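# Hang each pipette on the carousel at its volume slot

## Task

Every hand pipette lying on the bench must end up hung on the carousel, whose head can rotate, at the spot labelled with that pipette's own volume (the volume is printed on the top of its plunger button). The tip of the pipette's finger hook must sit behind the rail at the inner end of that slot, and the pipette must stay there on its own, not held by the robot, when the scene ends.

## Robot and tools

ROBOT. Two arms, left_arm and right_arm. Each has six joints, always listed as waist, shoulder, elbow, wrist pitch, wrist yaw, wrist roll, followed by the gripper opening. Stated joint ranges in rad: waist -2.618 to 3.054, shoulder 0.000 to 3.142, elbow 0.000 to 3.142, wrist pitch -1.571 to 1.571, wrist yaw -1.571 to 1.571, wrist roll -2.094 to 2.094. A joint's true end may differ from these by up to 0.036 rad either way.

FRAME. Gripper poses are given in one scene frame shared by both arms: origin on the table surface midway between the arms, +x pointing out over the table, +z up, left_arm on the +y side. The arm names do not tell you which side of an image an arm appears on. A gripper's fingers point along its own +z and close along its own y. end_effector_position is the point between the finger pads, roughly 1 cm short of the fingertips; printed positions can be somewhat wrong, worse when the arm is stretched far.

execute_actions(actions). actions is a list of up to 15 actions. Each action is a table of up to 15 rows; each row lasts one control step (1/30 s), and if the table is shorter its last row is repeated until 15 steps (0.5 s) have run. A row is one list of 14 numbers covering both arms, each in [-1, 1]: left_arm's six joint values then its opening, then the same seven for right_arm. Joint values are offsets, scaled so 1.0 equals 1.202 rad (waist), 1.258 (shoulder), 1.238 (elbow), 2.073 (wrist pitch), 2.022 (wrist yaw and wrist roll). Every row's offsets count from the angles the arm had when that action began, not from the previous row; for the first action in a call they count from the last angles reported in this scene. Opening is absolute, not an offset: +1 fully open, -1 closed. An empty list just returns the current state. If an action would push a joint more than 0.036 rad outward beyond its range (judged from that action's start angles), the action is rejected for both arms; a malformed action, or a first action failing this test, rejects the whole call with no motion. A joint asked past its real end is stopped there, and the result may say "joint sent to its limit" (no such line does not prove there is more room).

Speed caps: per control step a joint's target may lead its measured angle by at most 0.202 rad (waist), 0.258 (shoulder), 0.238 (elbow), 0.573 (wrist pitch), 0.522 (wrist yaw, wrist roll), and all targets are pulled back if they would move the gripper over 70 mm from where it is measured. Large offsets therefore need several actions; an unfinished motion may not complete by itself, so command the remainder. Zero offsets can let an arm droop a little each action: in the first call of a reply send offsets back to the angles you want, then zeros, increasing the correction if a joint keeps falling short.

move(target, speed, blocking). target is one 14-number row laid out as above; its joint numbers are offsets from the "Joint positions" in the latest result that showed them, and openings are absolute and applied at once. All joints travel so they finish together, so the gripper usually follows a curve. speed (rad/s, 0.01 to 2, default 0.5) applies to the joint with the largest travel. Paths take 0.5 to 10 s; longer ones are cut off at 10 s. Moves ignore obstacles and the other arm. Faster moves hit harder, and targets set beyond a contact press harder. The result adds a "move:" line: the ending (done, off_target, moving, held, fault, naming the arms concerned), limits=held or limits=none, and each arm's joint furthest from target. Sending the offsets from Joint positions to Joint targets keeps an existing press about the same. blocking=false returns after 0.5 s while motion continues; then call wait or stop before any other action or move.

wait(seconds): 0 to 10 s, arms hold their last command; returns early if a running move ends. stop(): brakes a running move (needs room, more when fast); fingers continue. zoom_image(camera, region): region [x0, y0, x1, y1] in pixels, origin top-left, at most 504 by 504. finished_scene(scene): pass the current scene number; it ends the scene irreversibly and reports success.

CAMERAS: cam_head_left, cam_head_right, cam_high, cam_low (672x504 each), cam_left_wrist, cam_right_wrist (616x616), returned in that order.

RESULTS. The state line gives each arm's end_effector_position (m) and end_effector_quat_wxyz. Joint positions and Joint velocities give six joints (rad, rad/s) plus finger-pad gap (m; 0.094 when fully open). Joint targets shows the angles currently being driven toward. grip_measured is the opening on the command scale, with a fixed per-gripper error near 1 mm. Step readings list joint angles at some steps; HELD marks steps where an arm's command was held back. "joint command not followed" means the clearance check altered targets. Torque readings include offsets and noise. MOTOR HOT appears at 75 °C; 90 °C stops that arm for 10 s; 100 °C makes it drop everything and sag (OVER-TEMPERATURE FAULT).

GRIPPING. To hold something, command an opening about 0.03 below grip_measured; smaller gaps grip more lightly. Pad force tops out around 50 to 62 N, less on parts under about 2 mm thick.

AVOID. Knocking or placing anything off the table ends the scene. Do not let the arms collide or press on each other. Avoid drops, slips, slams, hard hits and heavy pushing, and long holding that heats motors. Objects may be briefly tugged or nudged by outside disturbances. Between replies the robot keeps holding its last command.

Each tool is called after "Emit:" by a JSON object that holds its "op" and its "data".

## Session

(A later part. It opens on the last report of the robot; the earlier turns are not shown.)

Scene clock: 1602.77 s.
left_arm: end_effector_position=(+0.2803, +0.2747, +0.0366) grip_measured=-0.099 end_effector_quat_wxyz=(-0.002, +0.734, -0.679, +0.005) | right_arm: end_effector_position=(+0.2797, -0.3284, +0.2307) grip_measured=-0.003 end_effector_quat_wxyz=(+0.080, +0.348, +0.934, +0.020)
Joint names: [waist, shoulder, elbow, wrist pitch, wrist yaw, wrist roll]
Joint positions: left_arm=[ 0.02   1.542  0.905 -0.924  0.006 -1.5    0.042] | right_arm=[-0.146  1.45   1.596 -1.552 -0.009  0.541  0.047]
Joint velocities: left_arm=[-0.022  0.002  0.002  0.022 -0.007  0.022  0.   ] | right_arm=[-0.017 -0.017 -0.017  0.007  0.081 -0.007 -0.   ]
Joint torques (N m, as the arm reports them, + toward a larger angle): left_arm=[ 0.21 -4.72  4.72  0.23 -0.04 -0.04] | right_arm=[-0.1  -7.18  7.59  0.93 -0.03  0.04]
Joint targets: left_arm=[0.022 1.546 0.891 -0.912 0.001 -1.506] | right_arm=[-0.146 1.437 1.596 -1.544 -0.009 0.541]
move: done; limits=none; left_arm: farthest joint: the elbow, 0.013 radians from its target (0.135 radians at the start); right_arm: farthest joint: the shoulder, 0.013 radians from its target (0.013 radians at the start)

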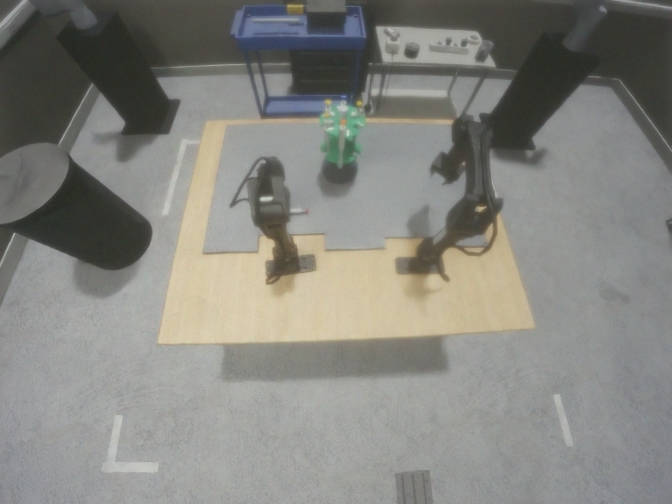

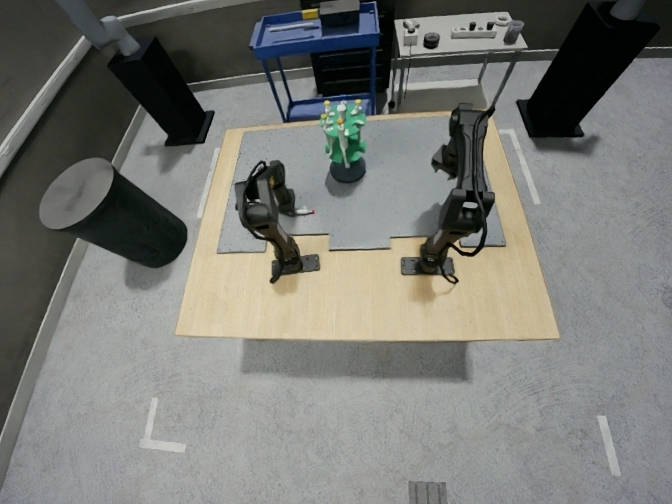

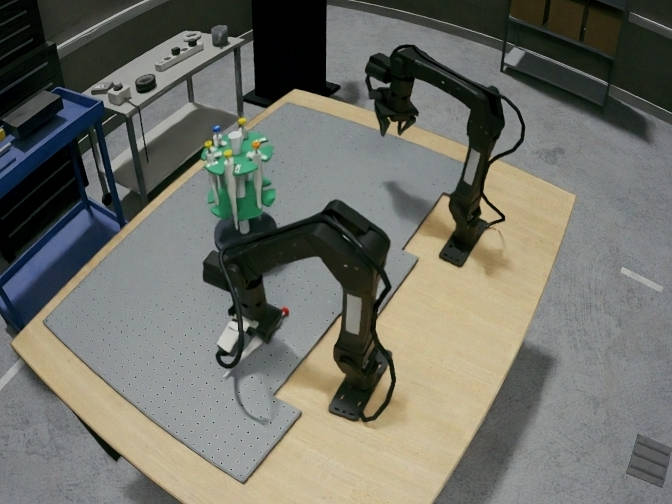

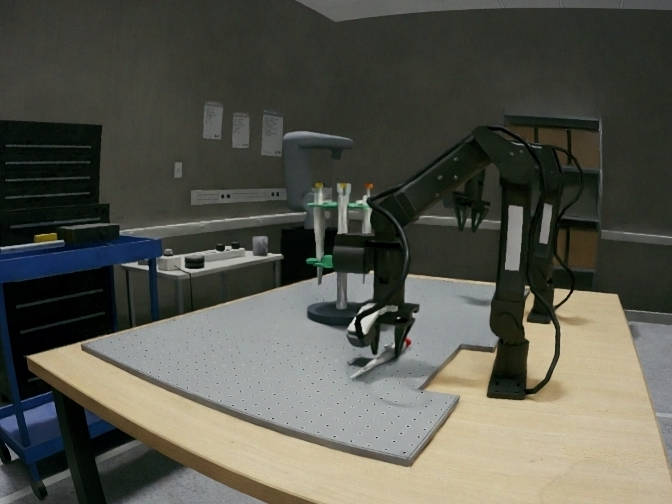

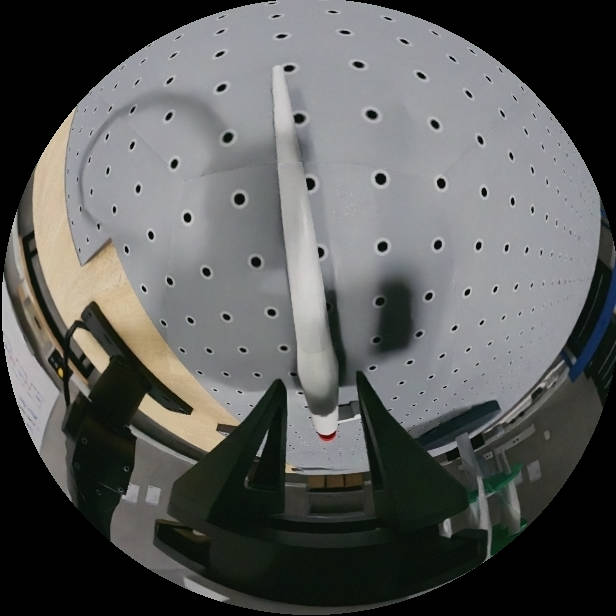

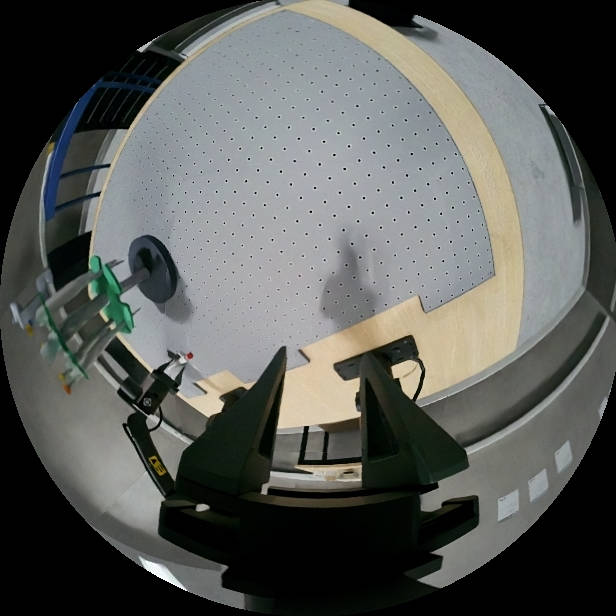

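Emit:
{"op": "execute_actions", "data": {"actions": [[[0.002,0.006,-0.013,0.006,-0.002,-0.003,-0.15,0,-0.01,0,0.004,0,0,0.0],
[0.002,0.008,-0.015,0.007,-0.002,-0.003,-0.22,0,-0.01,0,0.004,0,0,0.0],
[0.002,0.01,-0.016,0.008,-0.002,-0.003,-0.29,0,-0.01,0,0.004,0,0,0.0],
[0.002,0.012,-0.017,0.008,-0.002,-0.003,-0.35,0,-0.01,0,0.004,0,0,0.0],
[0.002,0.012,-0.018,0.008,-0.002,-0.003,-0.40,0,-0.01,0,0.004,0,0,0.0],
[0.002,0.012,-0.018,0.008,-0.002,-0.003,-0.44,0,-0.01,0,0.004,0,0,0.0],
[0.002,0.012,-0.018,0.008,-0.002,-0.003,-0.47,0,-0.01,0,0.004,0,0,0.0],
[0.002,0.012,-0.018,0.008,-0.002,-0.003,-0.495,0,-0.01,0,0.004,0,0,0.0],
[0.002,0.012,-0.018,0.008,-0.002,-0.003,-0.515,0,-0.01,0,0.004,0,0,0.0],
[0.002,0.012,-0.018,0.008,-0.002,-0.003,-0.535,0,-0.01,0,0.004,0,0,0.0],
[0.002,0.012,-0.018,0.008,-0.002,-0.003,-0.552,0,-0.01,0,0.004,0,0,0.0],
[0.002,0.012,-0.018,0.008,-0.002,-0.003,-0.568,0,-0.01,0,0.004,0,0,0.0],
[0.002,0.012,-0.018,0.008,-0.002,-0.003,-0.583,0,-0.01,0,0.004,0,0,0.0],
[0.002,0.012,-0.018,0.008,-0.002,-0.003,-0.597,0,-0.01,0,0.004,0,0,0.0],
[0.002,0.012,-0.018,0.008,-0.002,-0.003,-0.61,0,-0.01,0,0.004,0,0,0.0]]]}}

Scene clock: 1614.43 s.
left_arm: end_effector_position=(+0.2812, +0.2749, +0.0362) grip_measured=-0.588 end_effector_quat_wxyz=(-0.003, +0.734, -0.679, +0.006) | right_arm: end_effector_position=(+0.2797, -0.3284, +0.2307) grip_measured=-0.003 end_effector_quat_wxyz=(+0.080, +0.348, +0.934, +0.020)
Joint names: [waist, shoulder, elbow, wrist pitch, wrist yaw, wrist roll]
Joint positions: left_arm=[ 0.02   1.543  0.905 -0.919  0.006 -1.5    0.019] | right_arm=[-0.146  1.45   1.596 -1.552 -0.009  0.541  0.047]
Joint velocities: left_arm=[-0.017  0.007 -0.007 -0.022  0.022  0.037 -0.008] | right_arm=[ 0.002  0.007 -0.012 -0.051  0.022  0.066  0.   ]
Joint torques (N m, as the arm reports them, + toward a larger angle): left_arm=[ 0.22 -4.02  4.04  0.24 -0.03 -0.05] | right_arm=[-0.12 -7.24  7.69  0.93 -0.03  0.02]
Joint targets: left_arm=[0.022 1.557 0.882 -0.907 0.002 -1.506] | right_arm=[-0.146 1.437 1.596 -1.544 -0.009 0.541]
Step readings (joint positions):
0: left_arm=[0.020 1.542 0.905 -0.923 0.006 -1.500] | right_arm=[-0.146 1.450 1.596 -1.552 -0.009 0.541]
1: left_arm=[0.020 1.542 0.905 -0.923 0.006 -1.500] | right_arm=[-0.146 1.450 1.596 -1.552 -0.009 0.541]
2: left_arm=[0.020 1.542 0.905 -0.923 0.006 -1.500] | right_arm=[-0.146 1.450 1.596 -1.552 -0.009 0.541]
4: left_arm=[0.020 1.542 0.905 -0.922 0.006 -1.500] | right_arm=[-0.146 1.450 1.596 -1.552 -0.009 0.541]
8: left_arm=[0.020 1.542 0.905 -0.919 0.006 -1.500] | right_arm=[-0.146 1.450 1.596 -1.552 -0.009 0.541]
15: Joint positions above

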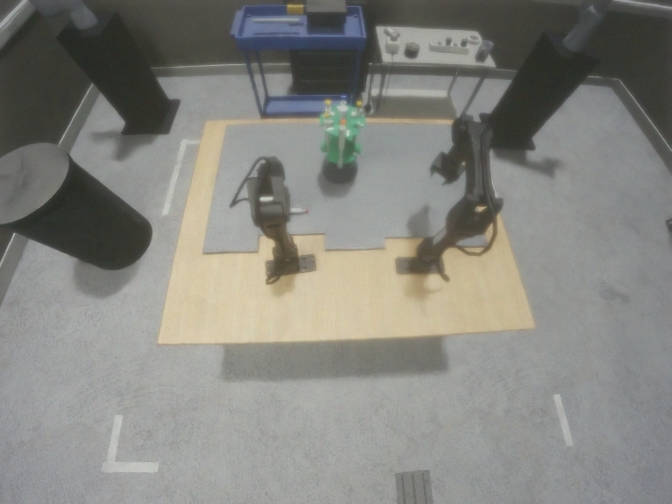

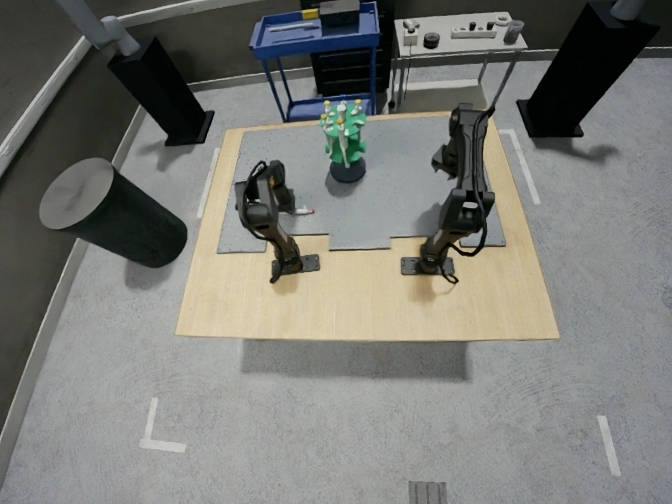

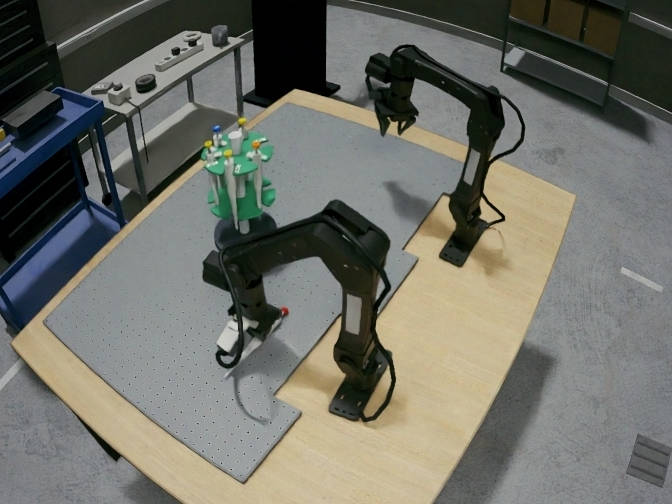

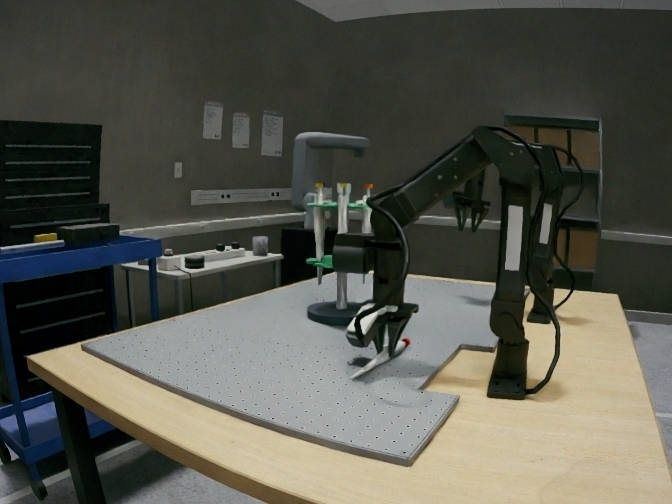

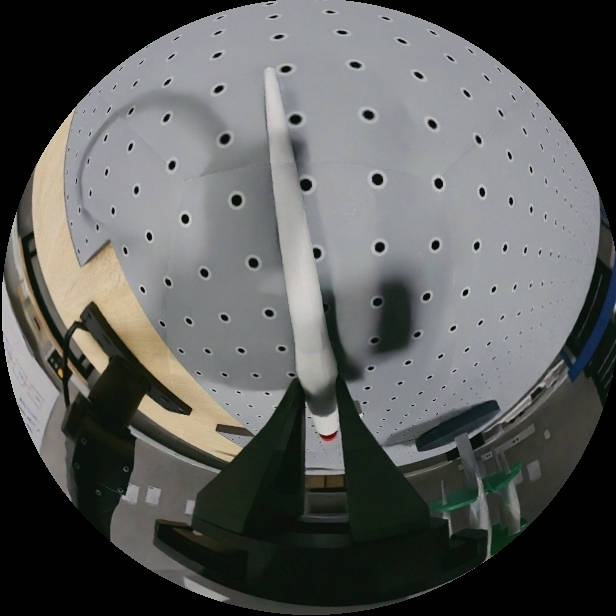

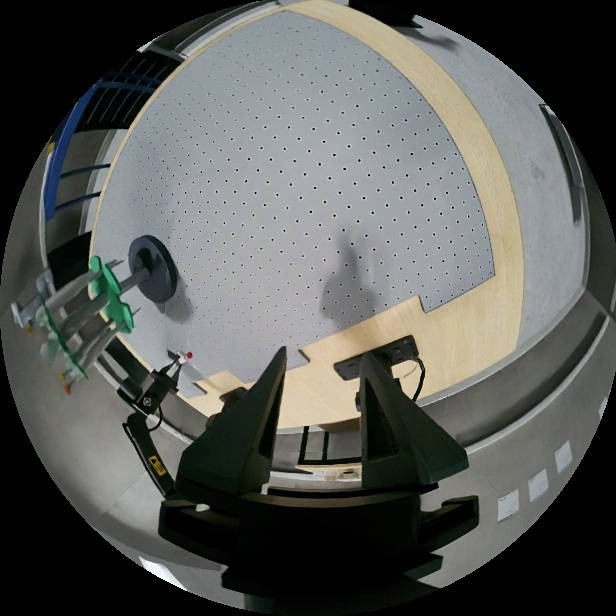

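Emit:
{"op": "execute_actions", "data": {"actions": []}}

Emit:
{"op": "zoom_image", "data": {"camera": "cam_low", "region": [340, 310, 430, 390]}}

Emit:
{"op": "zoom_image", "data": {"camera": "cam_left_wrist", "region": [250, 310, 390, 460]}}

Emit:
{"op": "zoom_image", "data": {"camera": "cam_high", "region": [200, 280, 320, 390]}}

Scene clock: 1619.47 s.
left_arm: end_effector_position=(+0.2812, +0.2749, +0.0362) grip_measured=-0.590 end_effector_quat_wxyz=(-0.003, +0.734, -0.679, +0.006) | right_arm: end_effector_position=(+0.2797, -0.3284, +0.2307) grip_measured=-0.003 end_effector_quat_wxyz=(+0.080, +0.348, +0.934, +0.020)
Joint names: [waist, shoulder, elbow, wrist pitch, wrist yaw, wrist roll]
Joint positions: left_arm=[ 0.02   1.543  0.905 -0.919  0.006 -1.5    0.019] | right_arm=[-0.146  1.45   1.596 -1.552 -0.009  0.541  0.047]
Joint velocities: left_arm=[-0.002 -0.002 -0.022 -0.007 -0.007 -0.037  0.001] | right_arm=[-0.007 -0.007 -0.027 -0.022  0.007  0.037 -0.   ]
Joint torques (N m, as the arm reports them, + toward a larger angle): left_arm=[ 0.22 -4.01  4.09  0.24 -0.03 -0.05] | right_arm=[-0.06 -7.16  7.6   0.92 -0.02  0.  ]
Joint targets: left_arm=[0.022 1.557 0.882 -0.907 0.002 -1.506] | right_arm=[-0.146 1.437 1.596 -1.544 -0.009 0.541]

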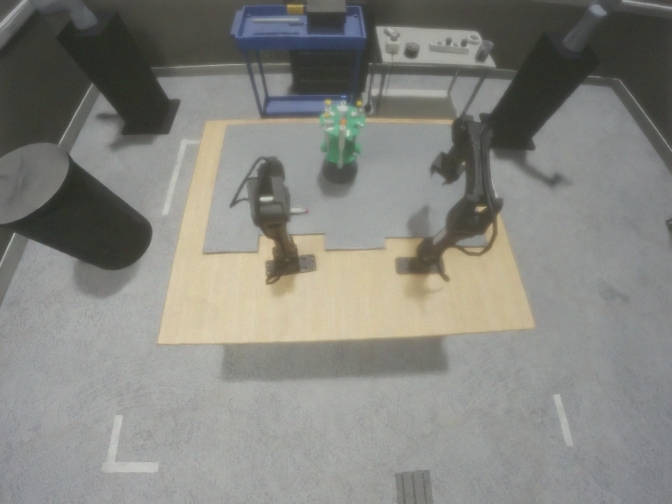

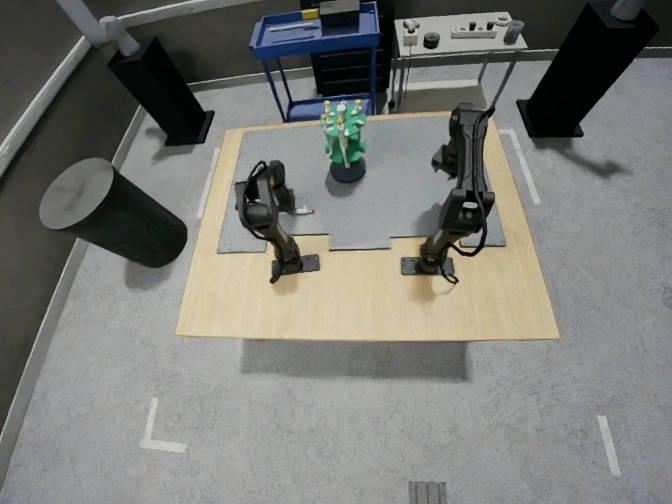

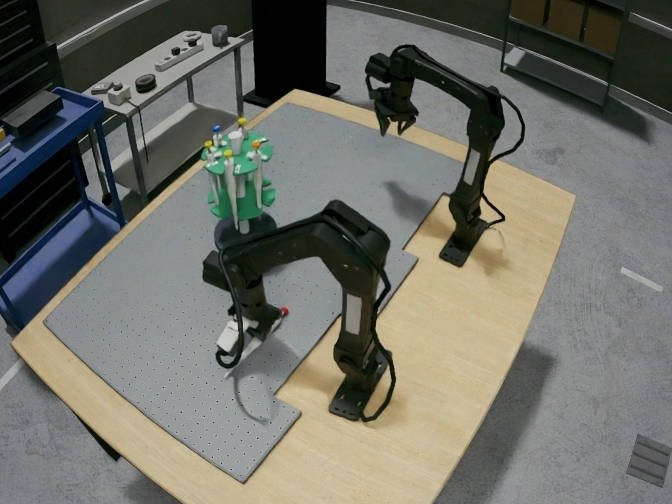

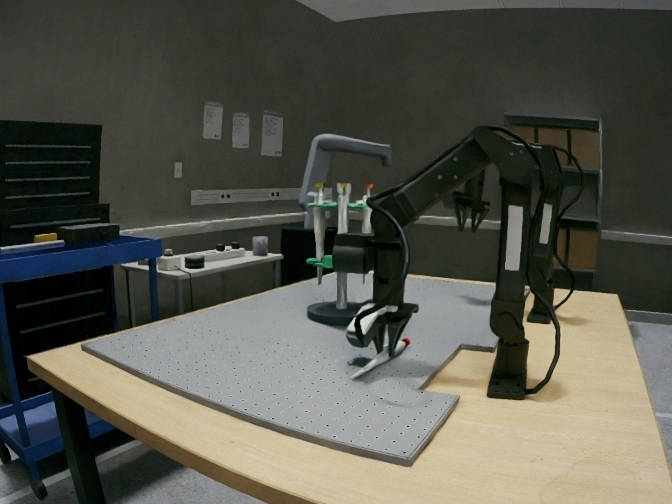

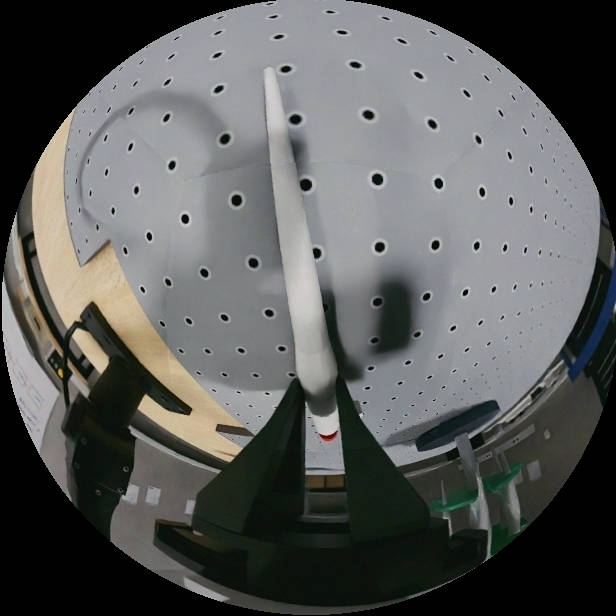

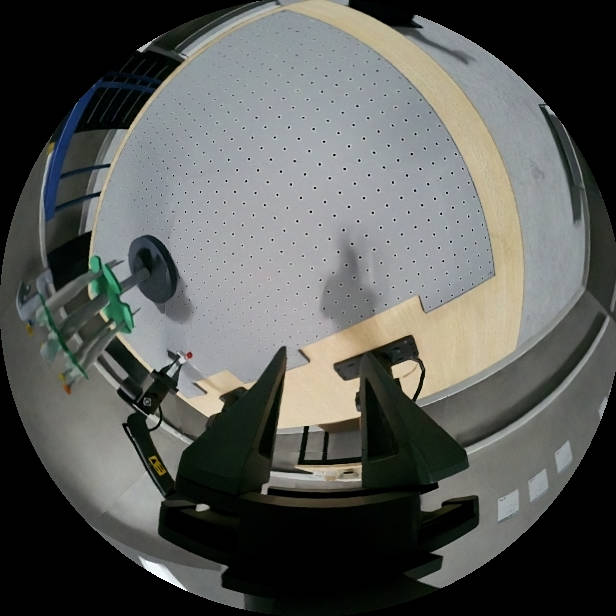

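Region (340, 310, 430, 390) of cam_low's 672x504 image, scaled by 5.600, with more detail than that image has.

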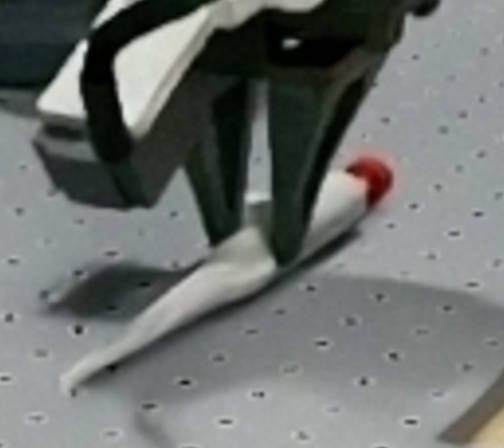

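Region (250, 310, 390, 460) of cam_left_wrist's 616x616 image, scaled by 3.360, with more detail than that image has; it fills the left 470 columns of this view, and the rest is white.

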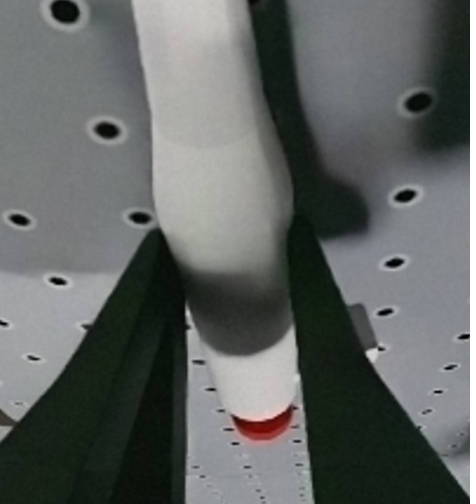

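Region (200, 280, 320, 390) of cam_high's 672x504 image, scaled by 4.200, with more detail than that image has; it fills the top 462 rows of this view, and the rest is white.

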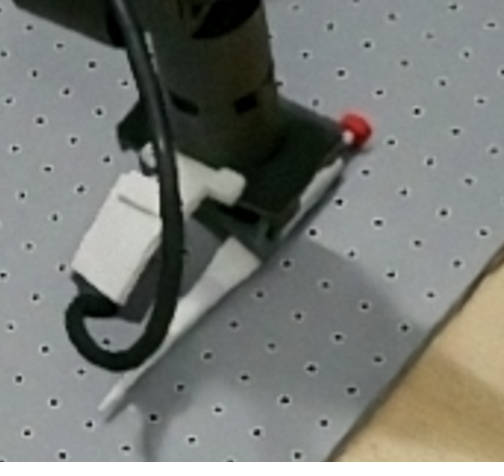

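Emit:
{"op": "execute_actions", "data": {"actions": []}}

Scene clock: 1647.30 s.
left_arm: end_effector_position=(+0.2812, +0.2749, +0.0362) grip_measured=-0.590 end_effector_quat_wxyz=(-0.003, +0.734, -0.679, +0.006) | right_arm: end_effector_position=(+0.2797, -0.3284, +0.2307) grip_measured=-0.003 end_effector_quat_wxyz=(+0.080, +0.348, +0.934, +0.020)
Joint names: [waist, shoulder, elbow, wrist pitch, wrist yaw, wrist roll]
Joint positions: left_arm=[ 0.02   1.543  0.905 -0.919  0.006 -1.5    0.019] | right_arm=[-0.146  1.45   1.596 -1.552 -0.009  0.541  0.047]
Joint velocities: left_arm=[ 0.002 -0.032 -0.007 -0.051 -0.007 -0.081 -0.   ] | right_arm=[-0.007  0.002  0.002  0.022 -0.051  0.007  0.   ]
Joint torques (N m, as the arm reports them, + toward a larger angle): left_arm=[ 0.21 -4.01  4.09  0.24 -0.03 -0.05] | right_arm=[-0.02 -7.2   7.57  0.94 -0.02  0.01]
Joint targets: left_arm=[0.022 1.557 0.882 -0.907 0.002 -1.506] | right_arm=[-0.146 1.437 1.596 -1.544 -0.009 0.541]

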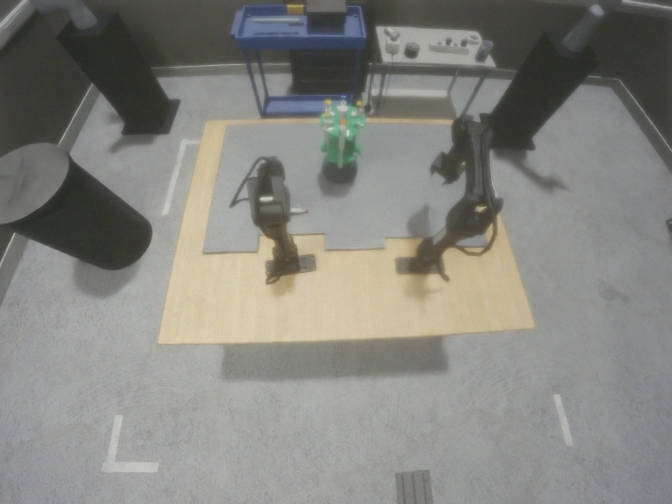

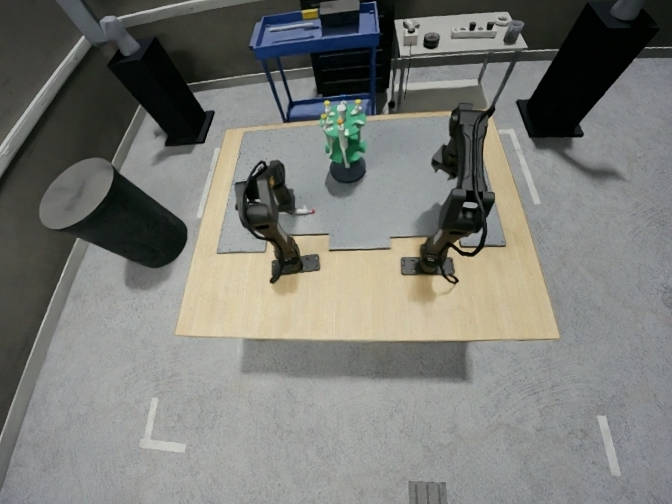

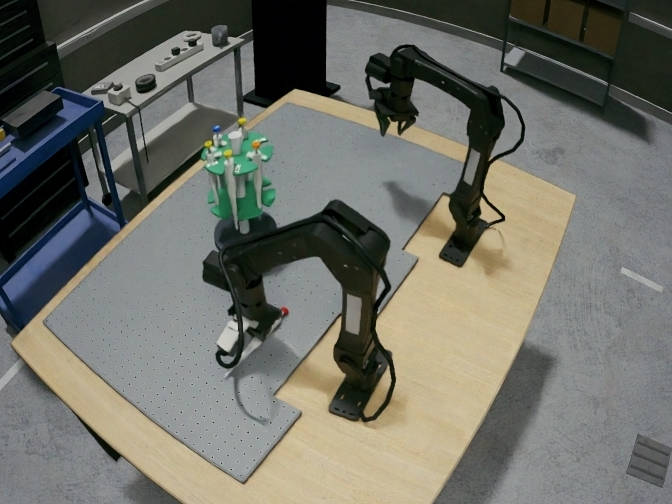

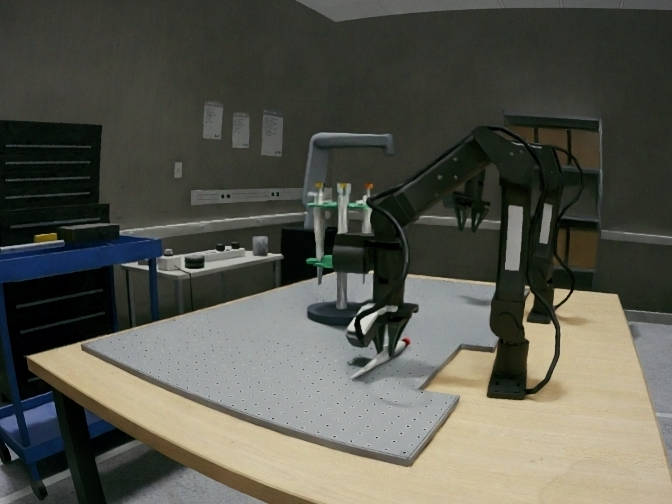

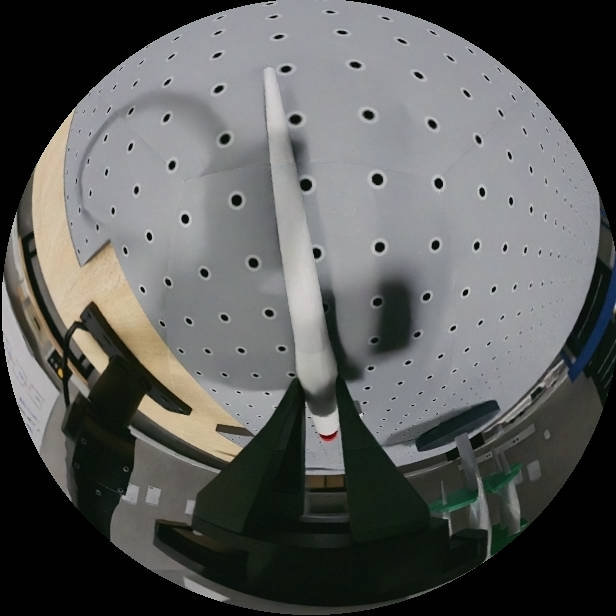

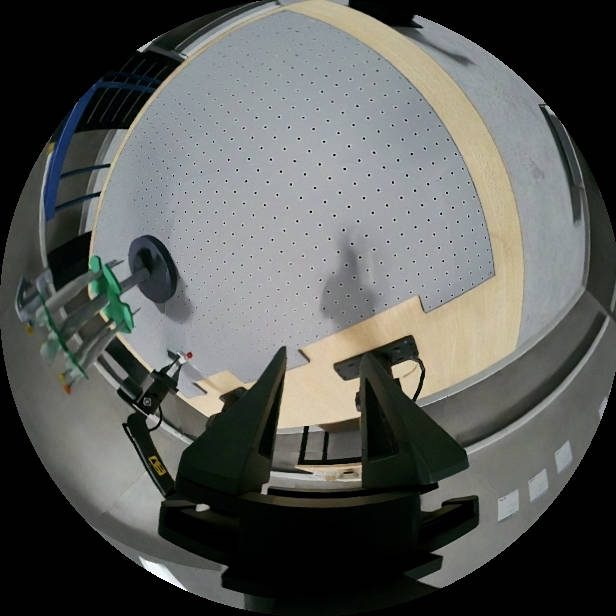

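Emit:
{"op": "zoom_image", "data": {"camera": "cam_low", "region": [340, 310, 430, 390]}}

Emit:
{"op": "zoom_image", "data": {"camera": "cam_left_wrist", "region": [250, 330, 400, 470]}}

Region (340, 310, 430, 390) of cam_low's 672x504 image, scaled by 5.600, with more detail than that image has.

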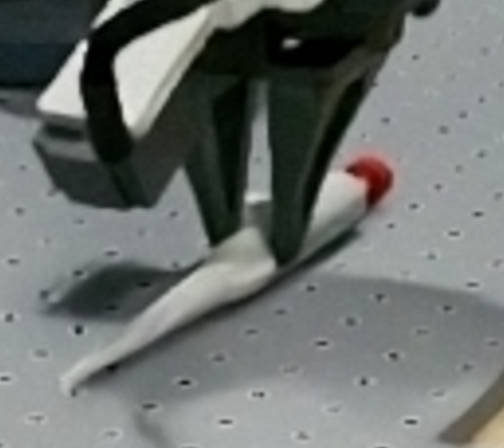

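Region (250, 330, 400, 470) of cam_left_wrist's 616x616 image, scaled by 3.360, with more detail than that image has; it fills the top 470 rows of this view, and the rest is white.

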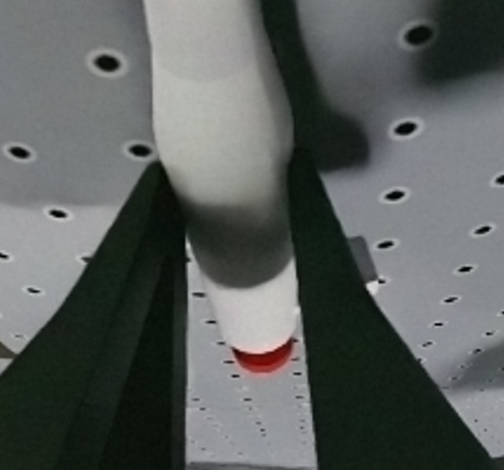

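Emit:
{"op": "execute_actions", "data": {"actions": [[[0,0.004,-0.008,0.003,0,0,-0.58,0,-0.01,0,0.004,0,0,0.0],[0,0.004,-0.008,0.003,0,0,-0.55,0,-0.01,0,0.004,0,0,0.0],[0,0.004,-0.008,0.003,0,0,-0.52,0,-0.01,0,0.004,0,0,0.0],[0,0.004,-0.008,0.003,0,0,-0.49,0,-0.01,0,0.004,0,0,0.0],[0,0.004,-0.008,0.003,0,0,-0.46,0,-0.01,0,0.004,0,0,0.0],[0,0.004,-0.008,0.003,0,0,-0.43,0,-0.01,0,0.004,0,0,0.0],[0,0.004,-0.008,0.003,0,0,-0.40,0,-0.01,0,0.004,0,0,0.0],[0,0.005,-0.011,0.006,0,0,-0.37,0,-0.01,0,0.004,0,0,0.0],[0,0.006,-0.014,0.009,0,0,-0.35,0,-0.01,0,0.004,0,0,0.0],[0,0.007,-0.017,0.012,0,0,-0.33,0,-0.01,0,0.004,0,0,0.0],[0,0.008,-0.020,0.015,0,0,-0.33,0,-0.01,0,0.004,0,0,0.0],[0,0.009,-0.023,0.018,0,0,-0.33,0,-0.01,0,0.004,0,0,0.0],[0,0.010,-0.026,0.020,0,0,-0.33,0,-0.01,0,0.004,0,0,0.0],[0,0.011,-0.028,0.022,0,0,-0.33,0,-0.01,0,0.004,0,0,0.0],[0,0.012,-0.030,0.023,0,0,-0.33,0,-0.01,0,0.004,0,0,0.0]]]}}

Emit:
{"op": "wait", "data": {"seconds": 0.5}}

Scene clock: 1673.23 s.
left_arm: end_effector_position=(+0.2822, +0.2750, +0.0330) grip_measured=-0.331 end_effector_quat_wxyz=(-0.007, +0.734, -0.679, +0.010) | right_arm: end_effector_position=(+0.2797, -0.3284, +0.2307) grip_measured=-0.003 end_effector_quat_wxyz=(+0.080, +0.348, +0.934, +0.020)
Joint names: [waist, shoulder, elbow, wrist pitch, wrist yaw, wrist roll]
Joint positions: left_arm=[ 0.02   1.543  0.891 -0.895  0.006 -1.5    0.031] | right_arm=[-0.146  1.45   1.596 -1.552 -0.009  0.541  0.047]
Joint velocities: left_arm=[ 0.002 -0.012 -0.129  0.125  0.022  0.007  0.001] | right_arm=[-0.002  0.007 -0.002 -0.051 -0.007 -0.007 -0.   ]
Joint torques (N m, as the arm reports them, + toward a larger angle): left_arm=[ 0.01 -3.89  4.7   0.24  0.01  0.  ] | right_arm=[-0.05 -7.16  7.69  0.92 -0.02  0.01]
Joint targets: left_arm=[0.020 1.558 0.867 -0.872 0.006 -1.500] | right_arm=[-0.146 1.437 1.596 -1.544 -0.009 0.541]
Step readings (joint positions):
0: left_arm=[0.020 1.543 0.905 -0.919 0.006 -1.500] | right_arm=[-0.146 1.450 1.596 -1.552 -0.009 0.541]
1: left_arm=[0.020 1.543 0.905 -0.919 0.006 -1.500] | right_arm=[-0.146 1.450 1.596 -1.552 -0.009 0.541]
2: left_arm=[0.020 1.543 0.905 -0.919 0.006 -1.500] | right_arm=[-0.146 1.450 1.596 -1.552 -0.009 0.541]
4: left_arm=[0.020 1.543 0.905 -0.919 0.006 -1.500] | right_arm=[-0.146 1.450 1.596 -1.552 -0.009 0.541]
8: left_arm=[0.020 1.543 0.905 -0.919 0.006 -1.500] | right_arm=[-0.146 1.450 1.596 -1.552 -0.009 0.541]
15: Joint positions above

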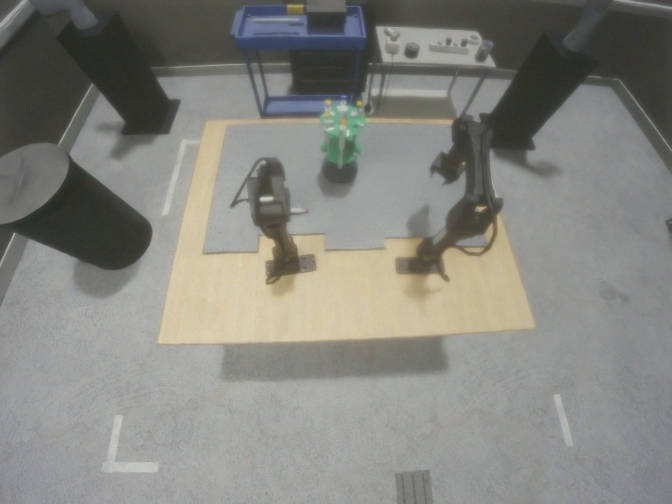

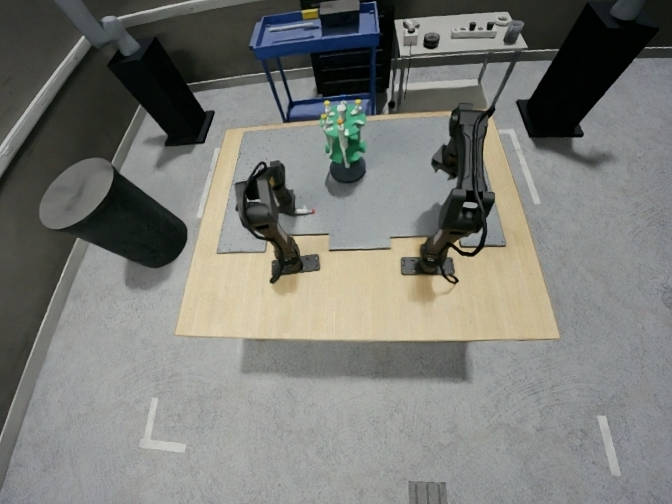

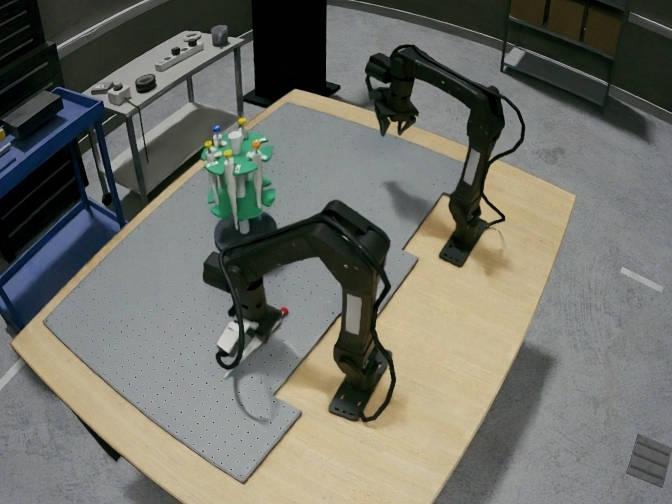

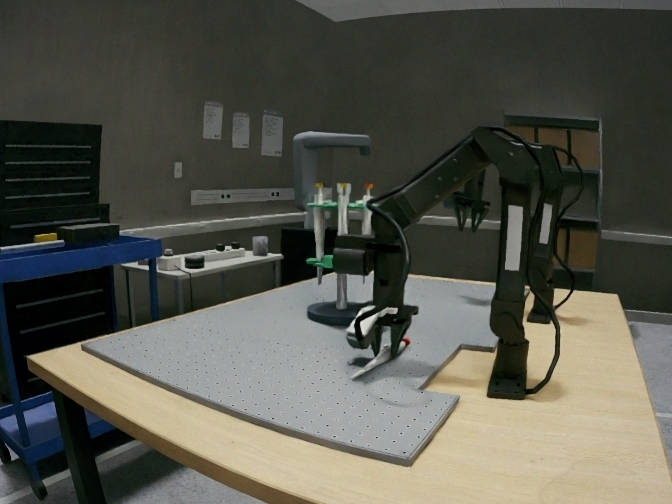

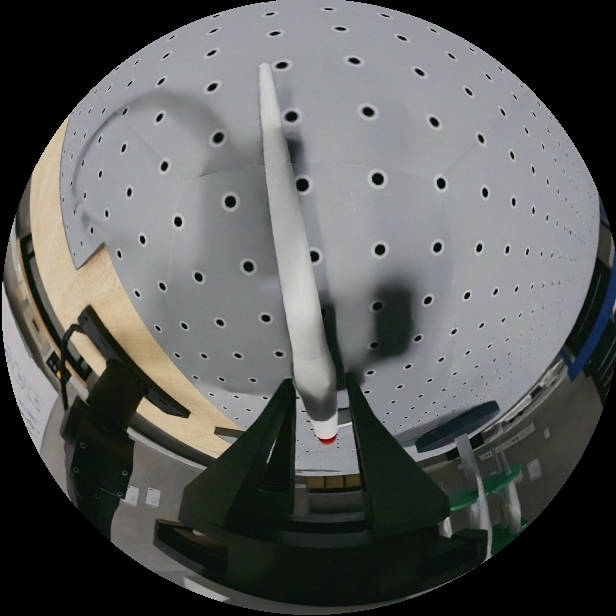

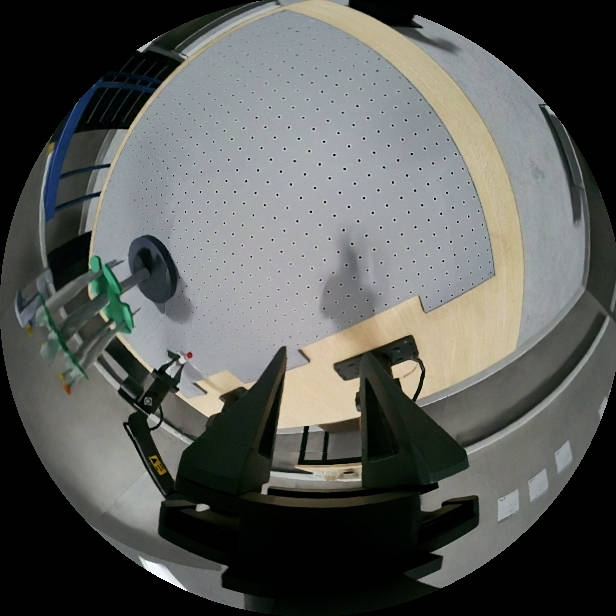

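Scene clock: 1673.73 s.
left_arm: end_effector_position=(+0.2812, +0.2748, +0.0286) grip_measured=-0.331 end_effector_quat_wxyz=(-0.004, +0.734, -0.679, +0.007) | right_arm: end_effector_position=(+0.2797, -0.3284, +0.2307) grip_measured=-0.003 end_effector_quat_wxyz=(+0.080, +0.348, +0.934, +0.020)
Joint names: [waist, shoulder, elbow, wrist pitch, wrist yaw, wrist roll]
Joint positions: left_arm=[ 0.02   1.554  0.882 -0.883  0.006 -1.5    0.031] | right_arm=[-0.146  1.45   1.596 -1.552 -0.009  0.541  0.047]
Joint velocities: left_arm=[-0.002 -0.007 -0.012 -0.007  0.007 -0.007 -0.001] | right_arm=[-0.002 -0.022 -0.012 -0.051 -0.066 -0.007 -0.001]
Joint torques (N m, as the arm reports them, + toward a larger angle): left_arm=[ 0.01 -4.76  4.62  0.25  0.01  0.  ] | right_arm=[-0.06 -7.22  7.64  0.92 -0.04  0.01]
Joint targets: left_arm=[0.020 1.559 0.868 -0.871 0.006 -1.500] | right_arm=[-0.146 1.437 1.596 -1.544 -0.009 0.541]
wait: 0.50 s; no rest

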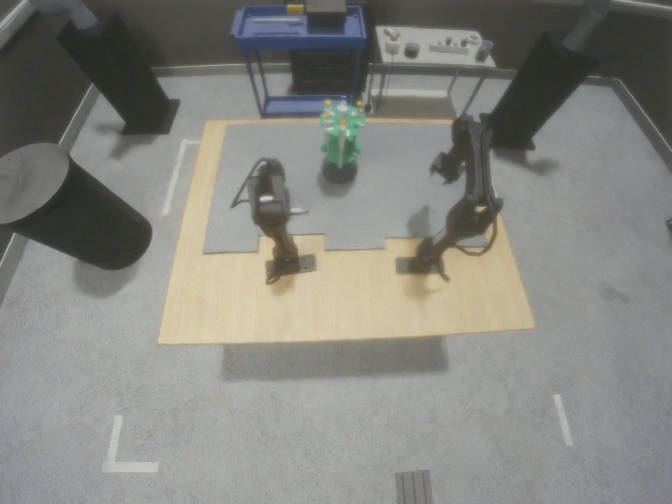

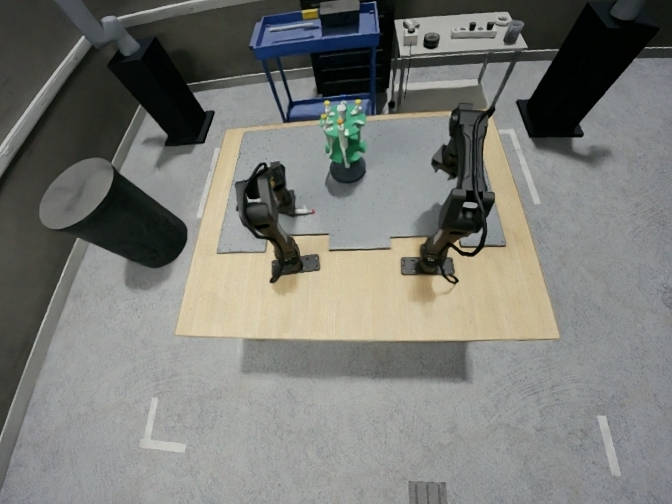

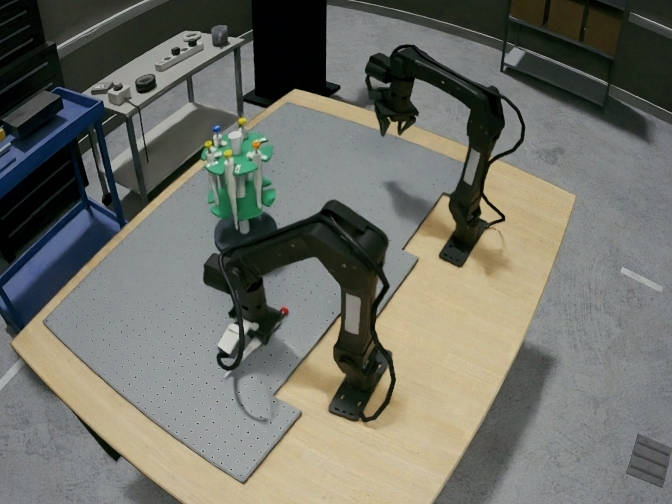

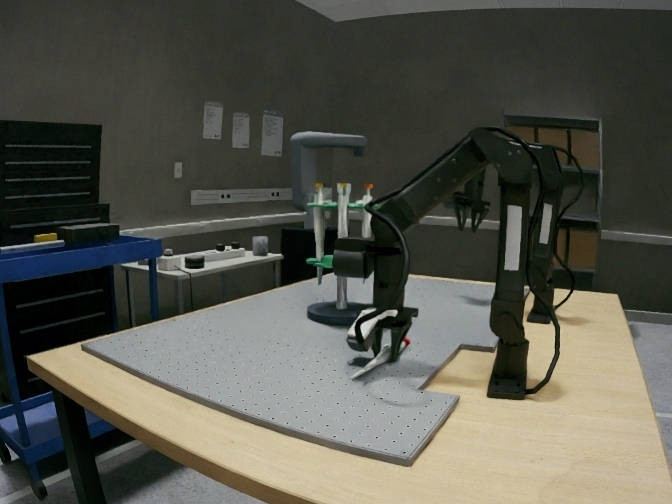

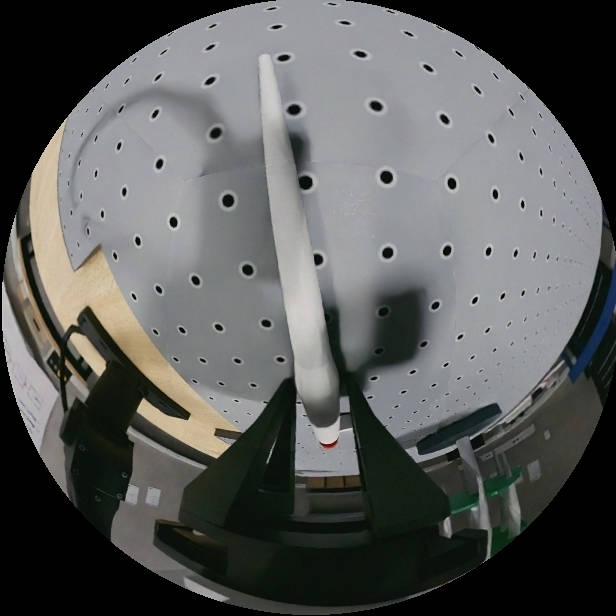

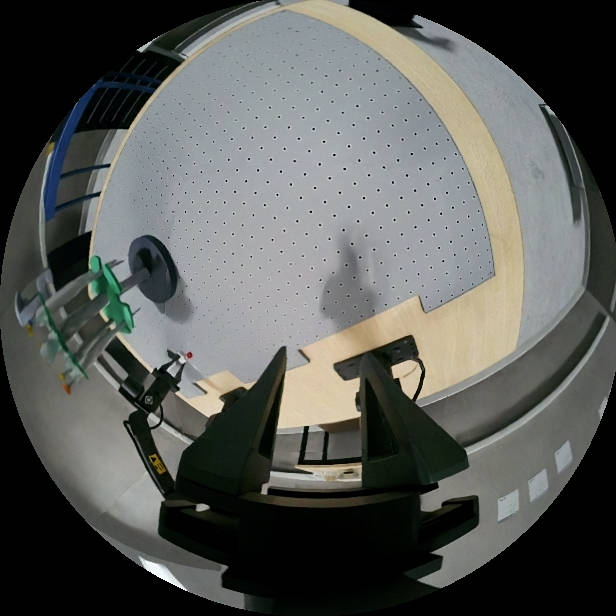

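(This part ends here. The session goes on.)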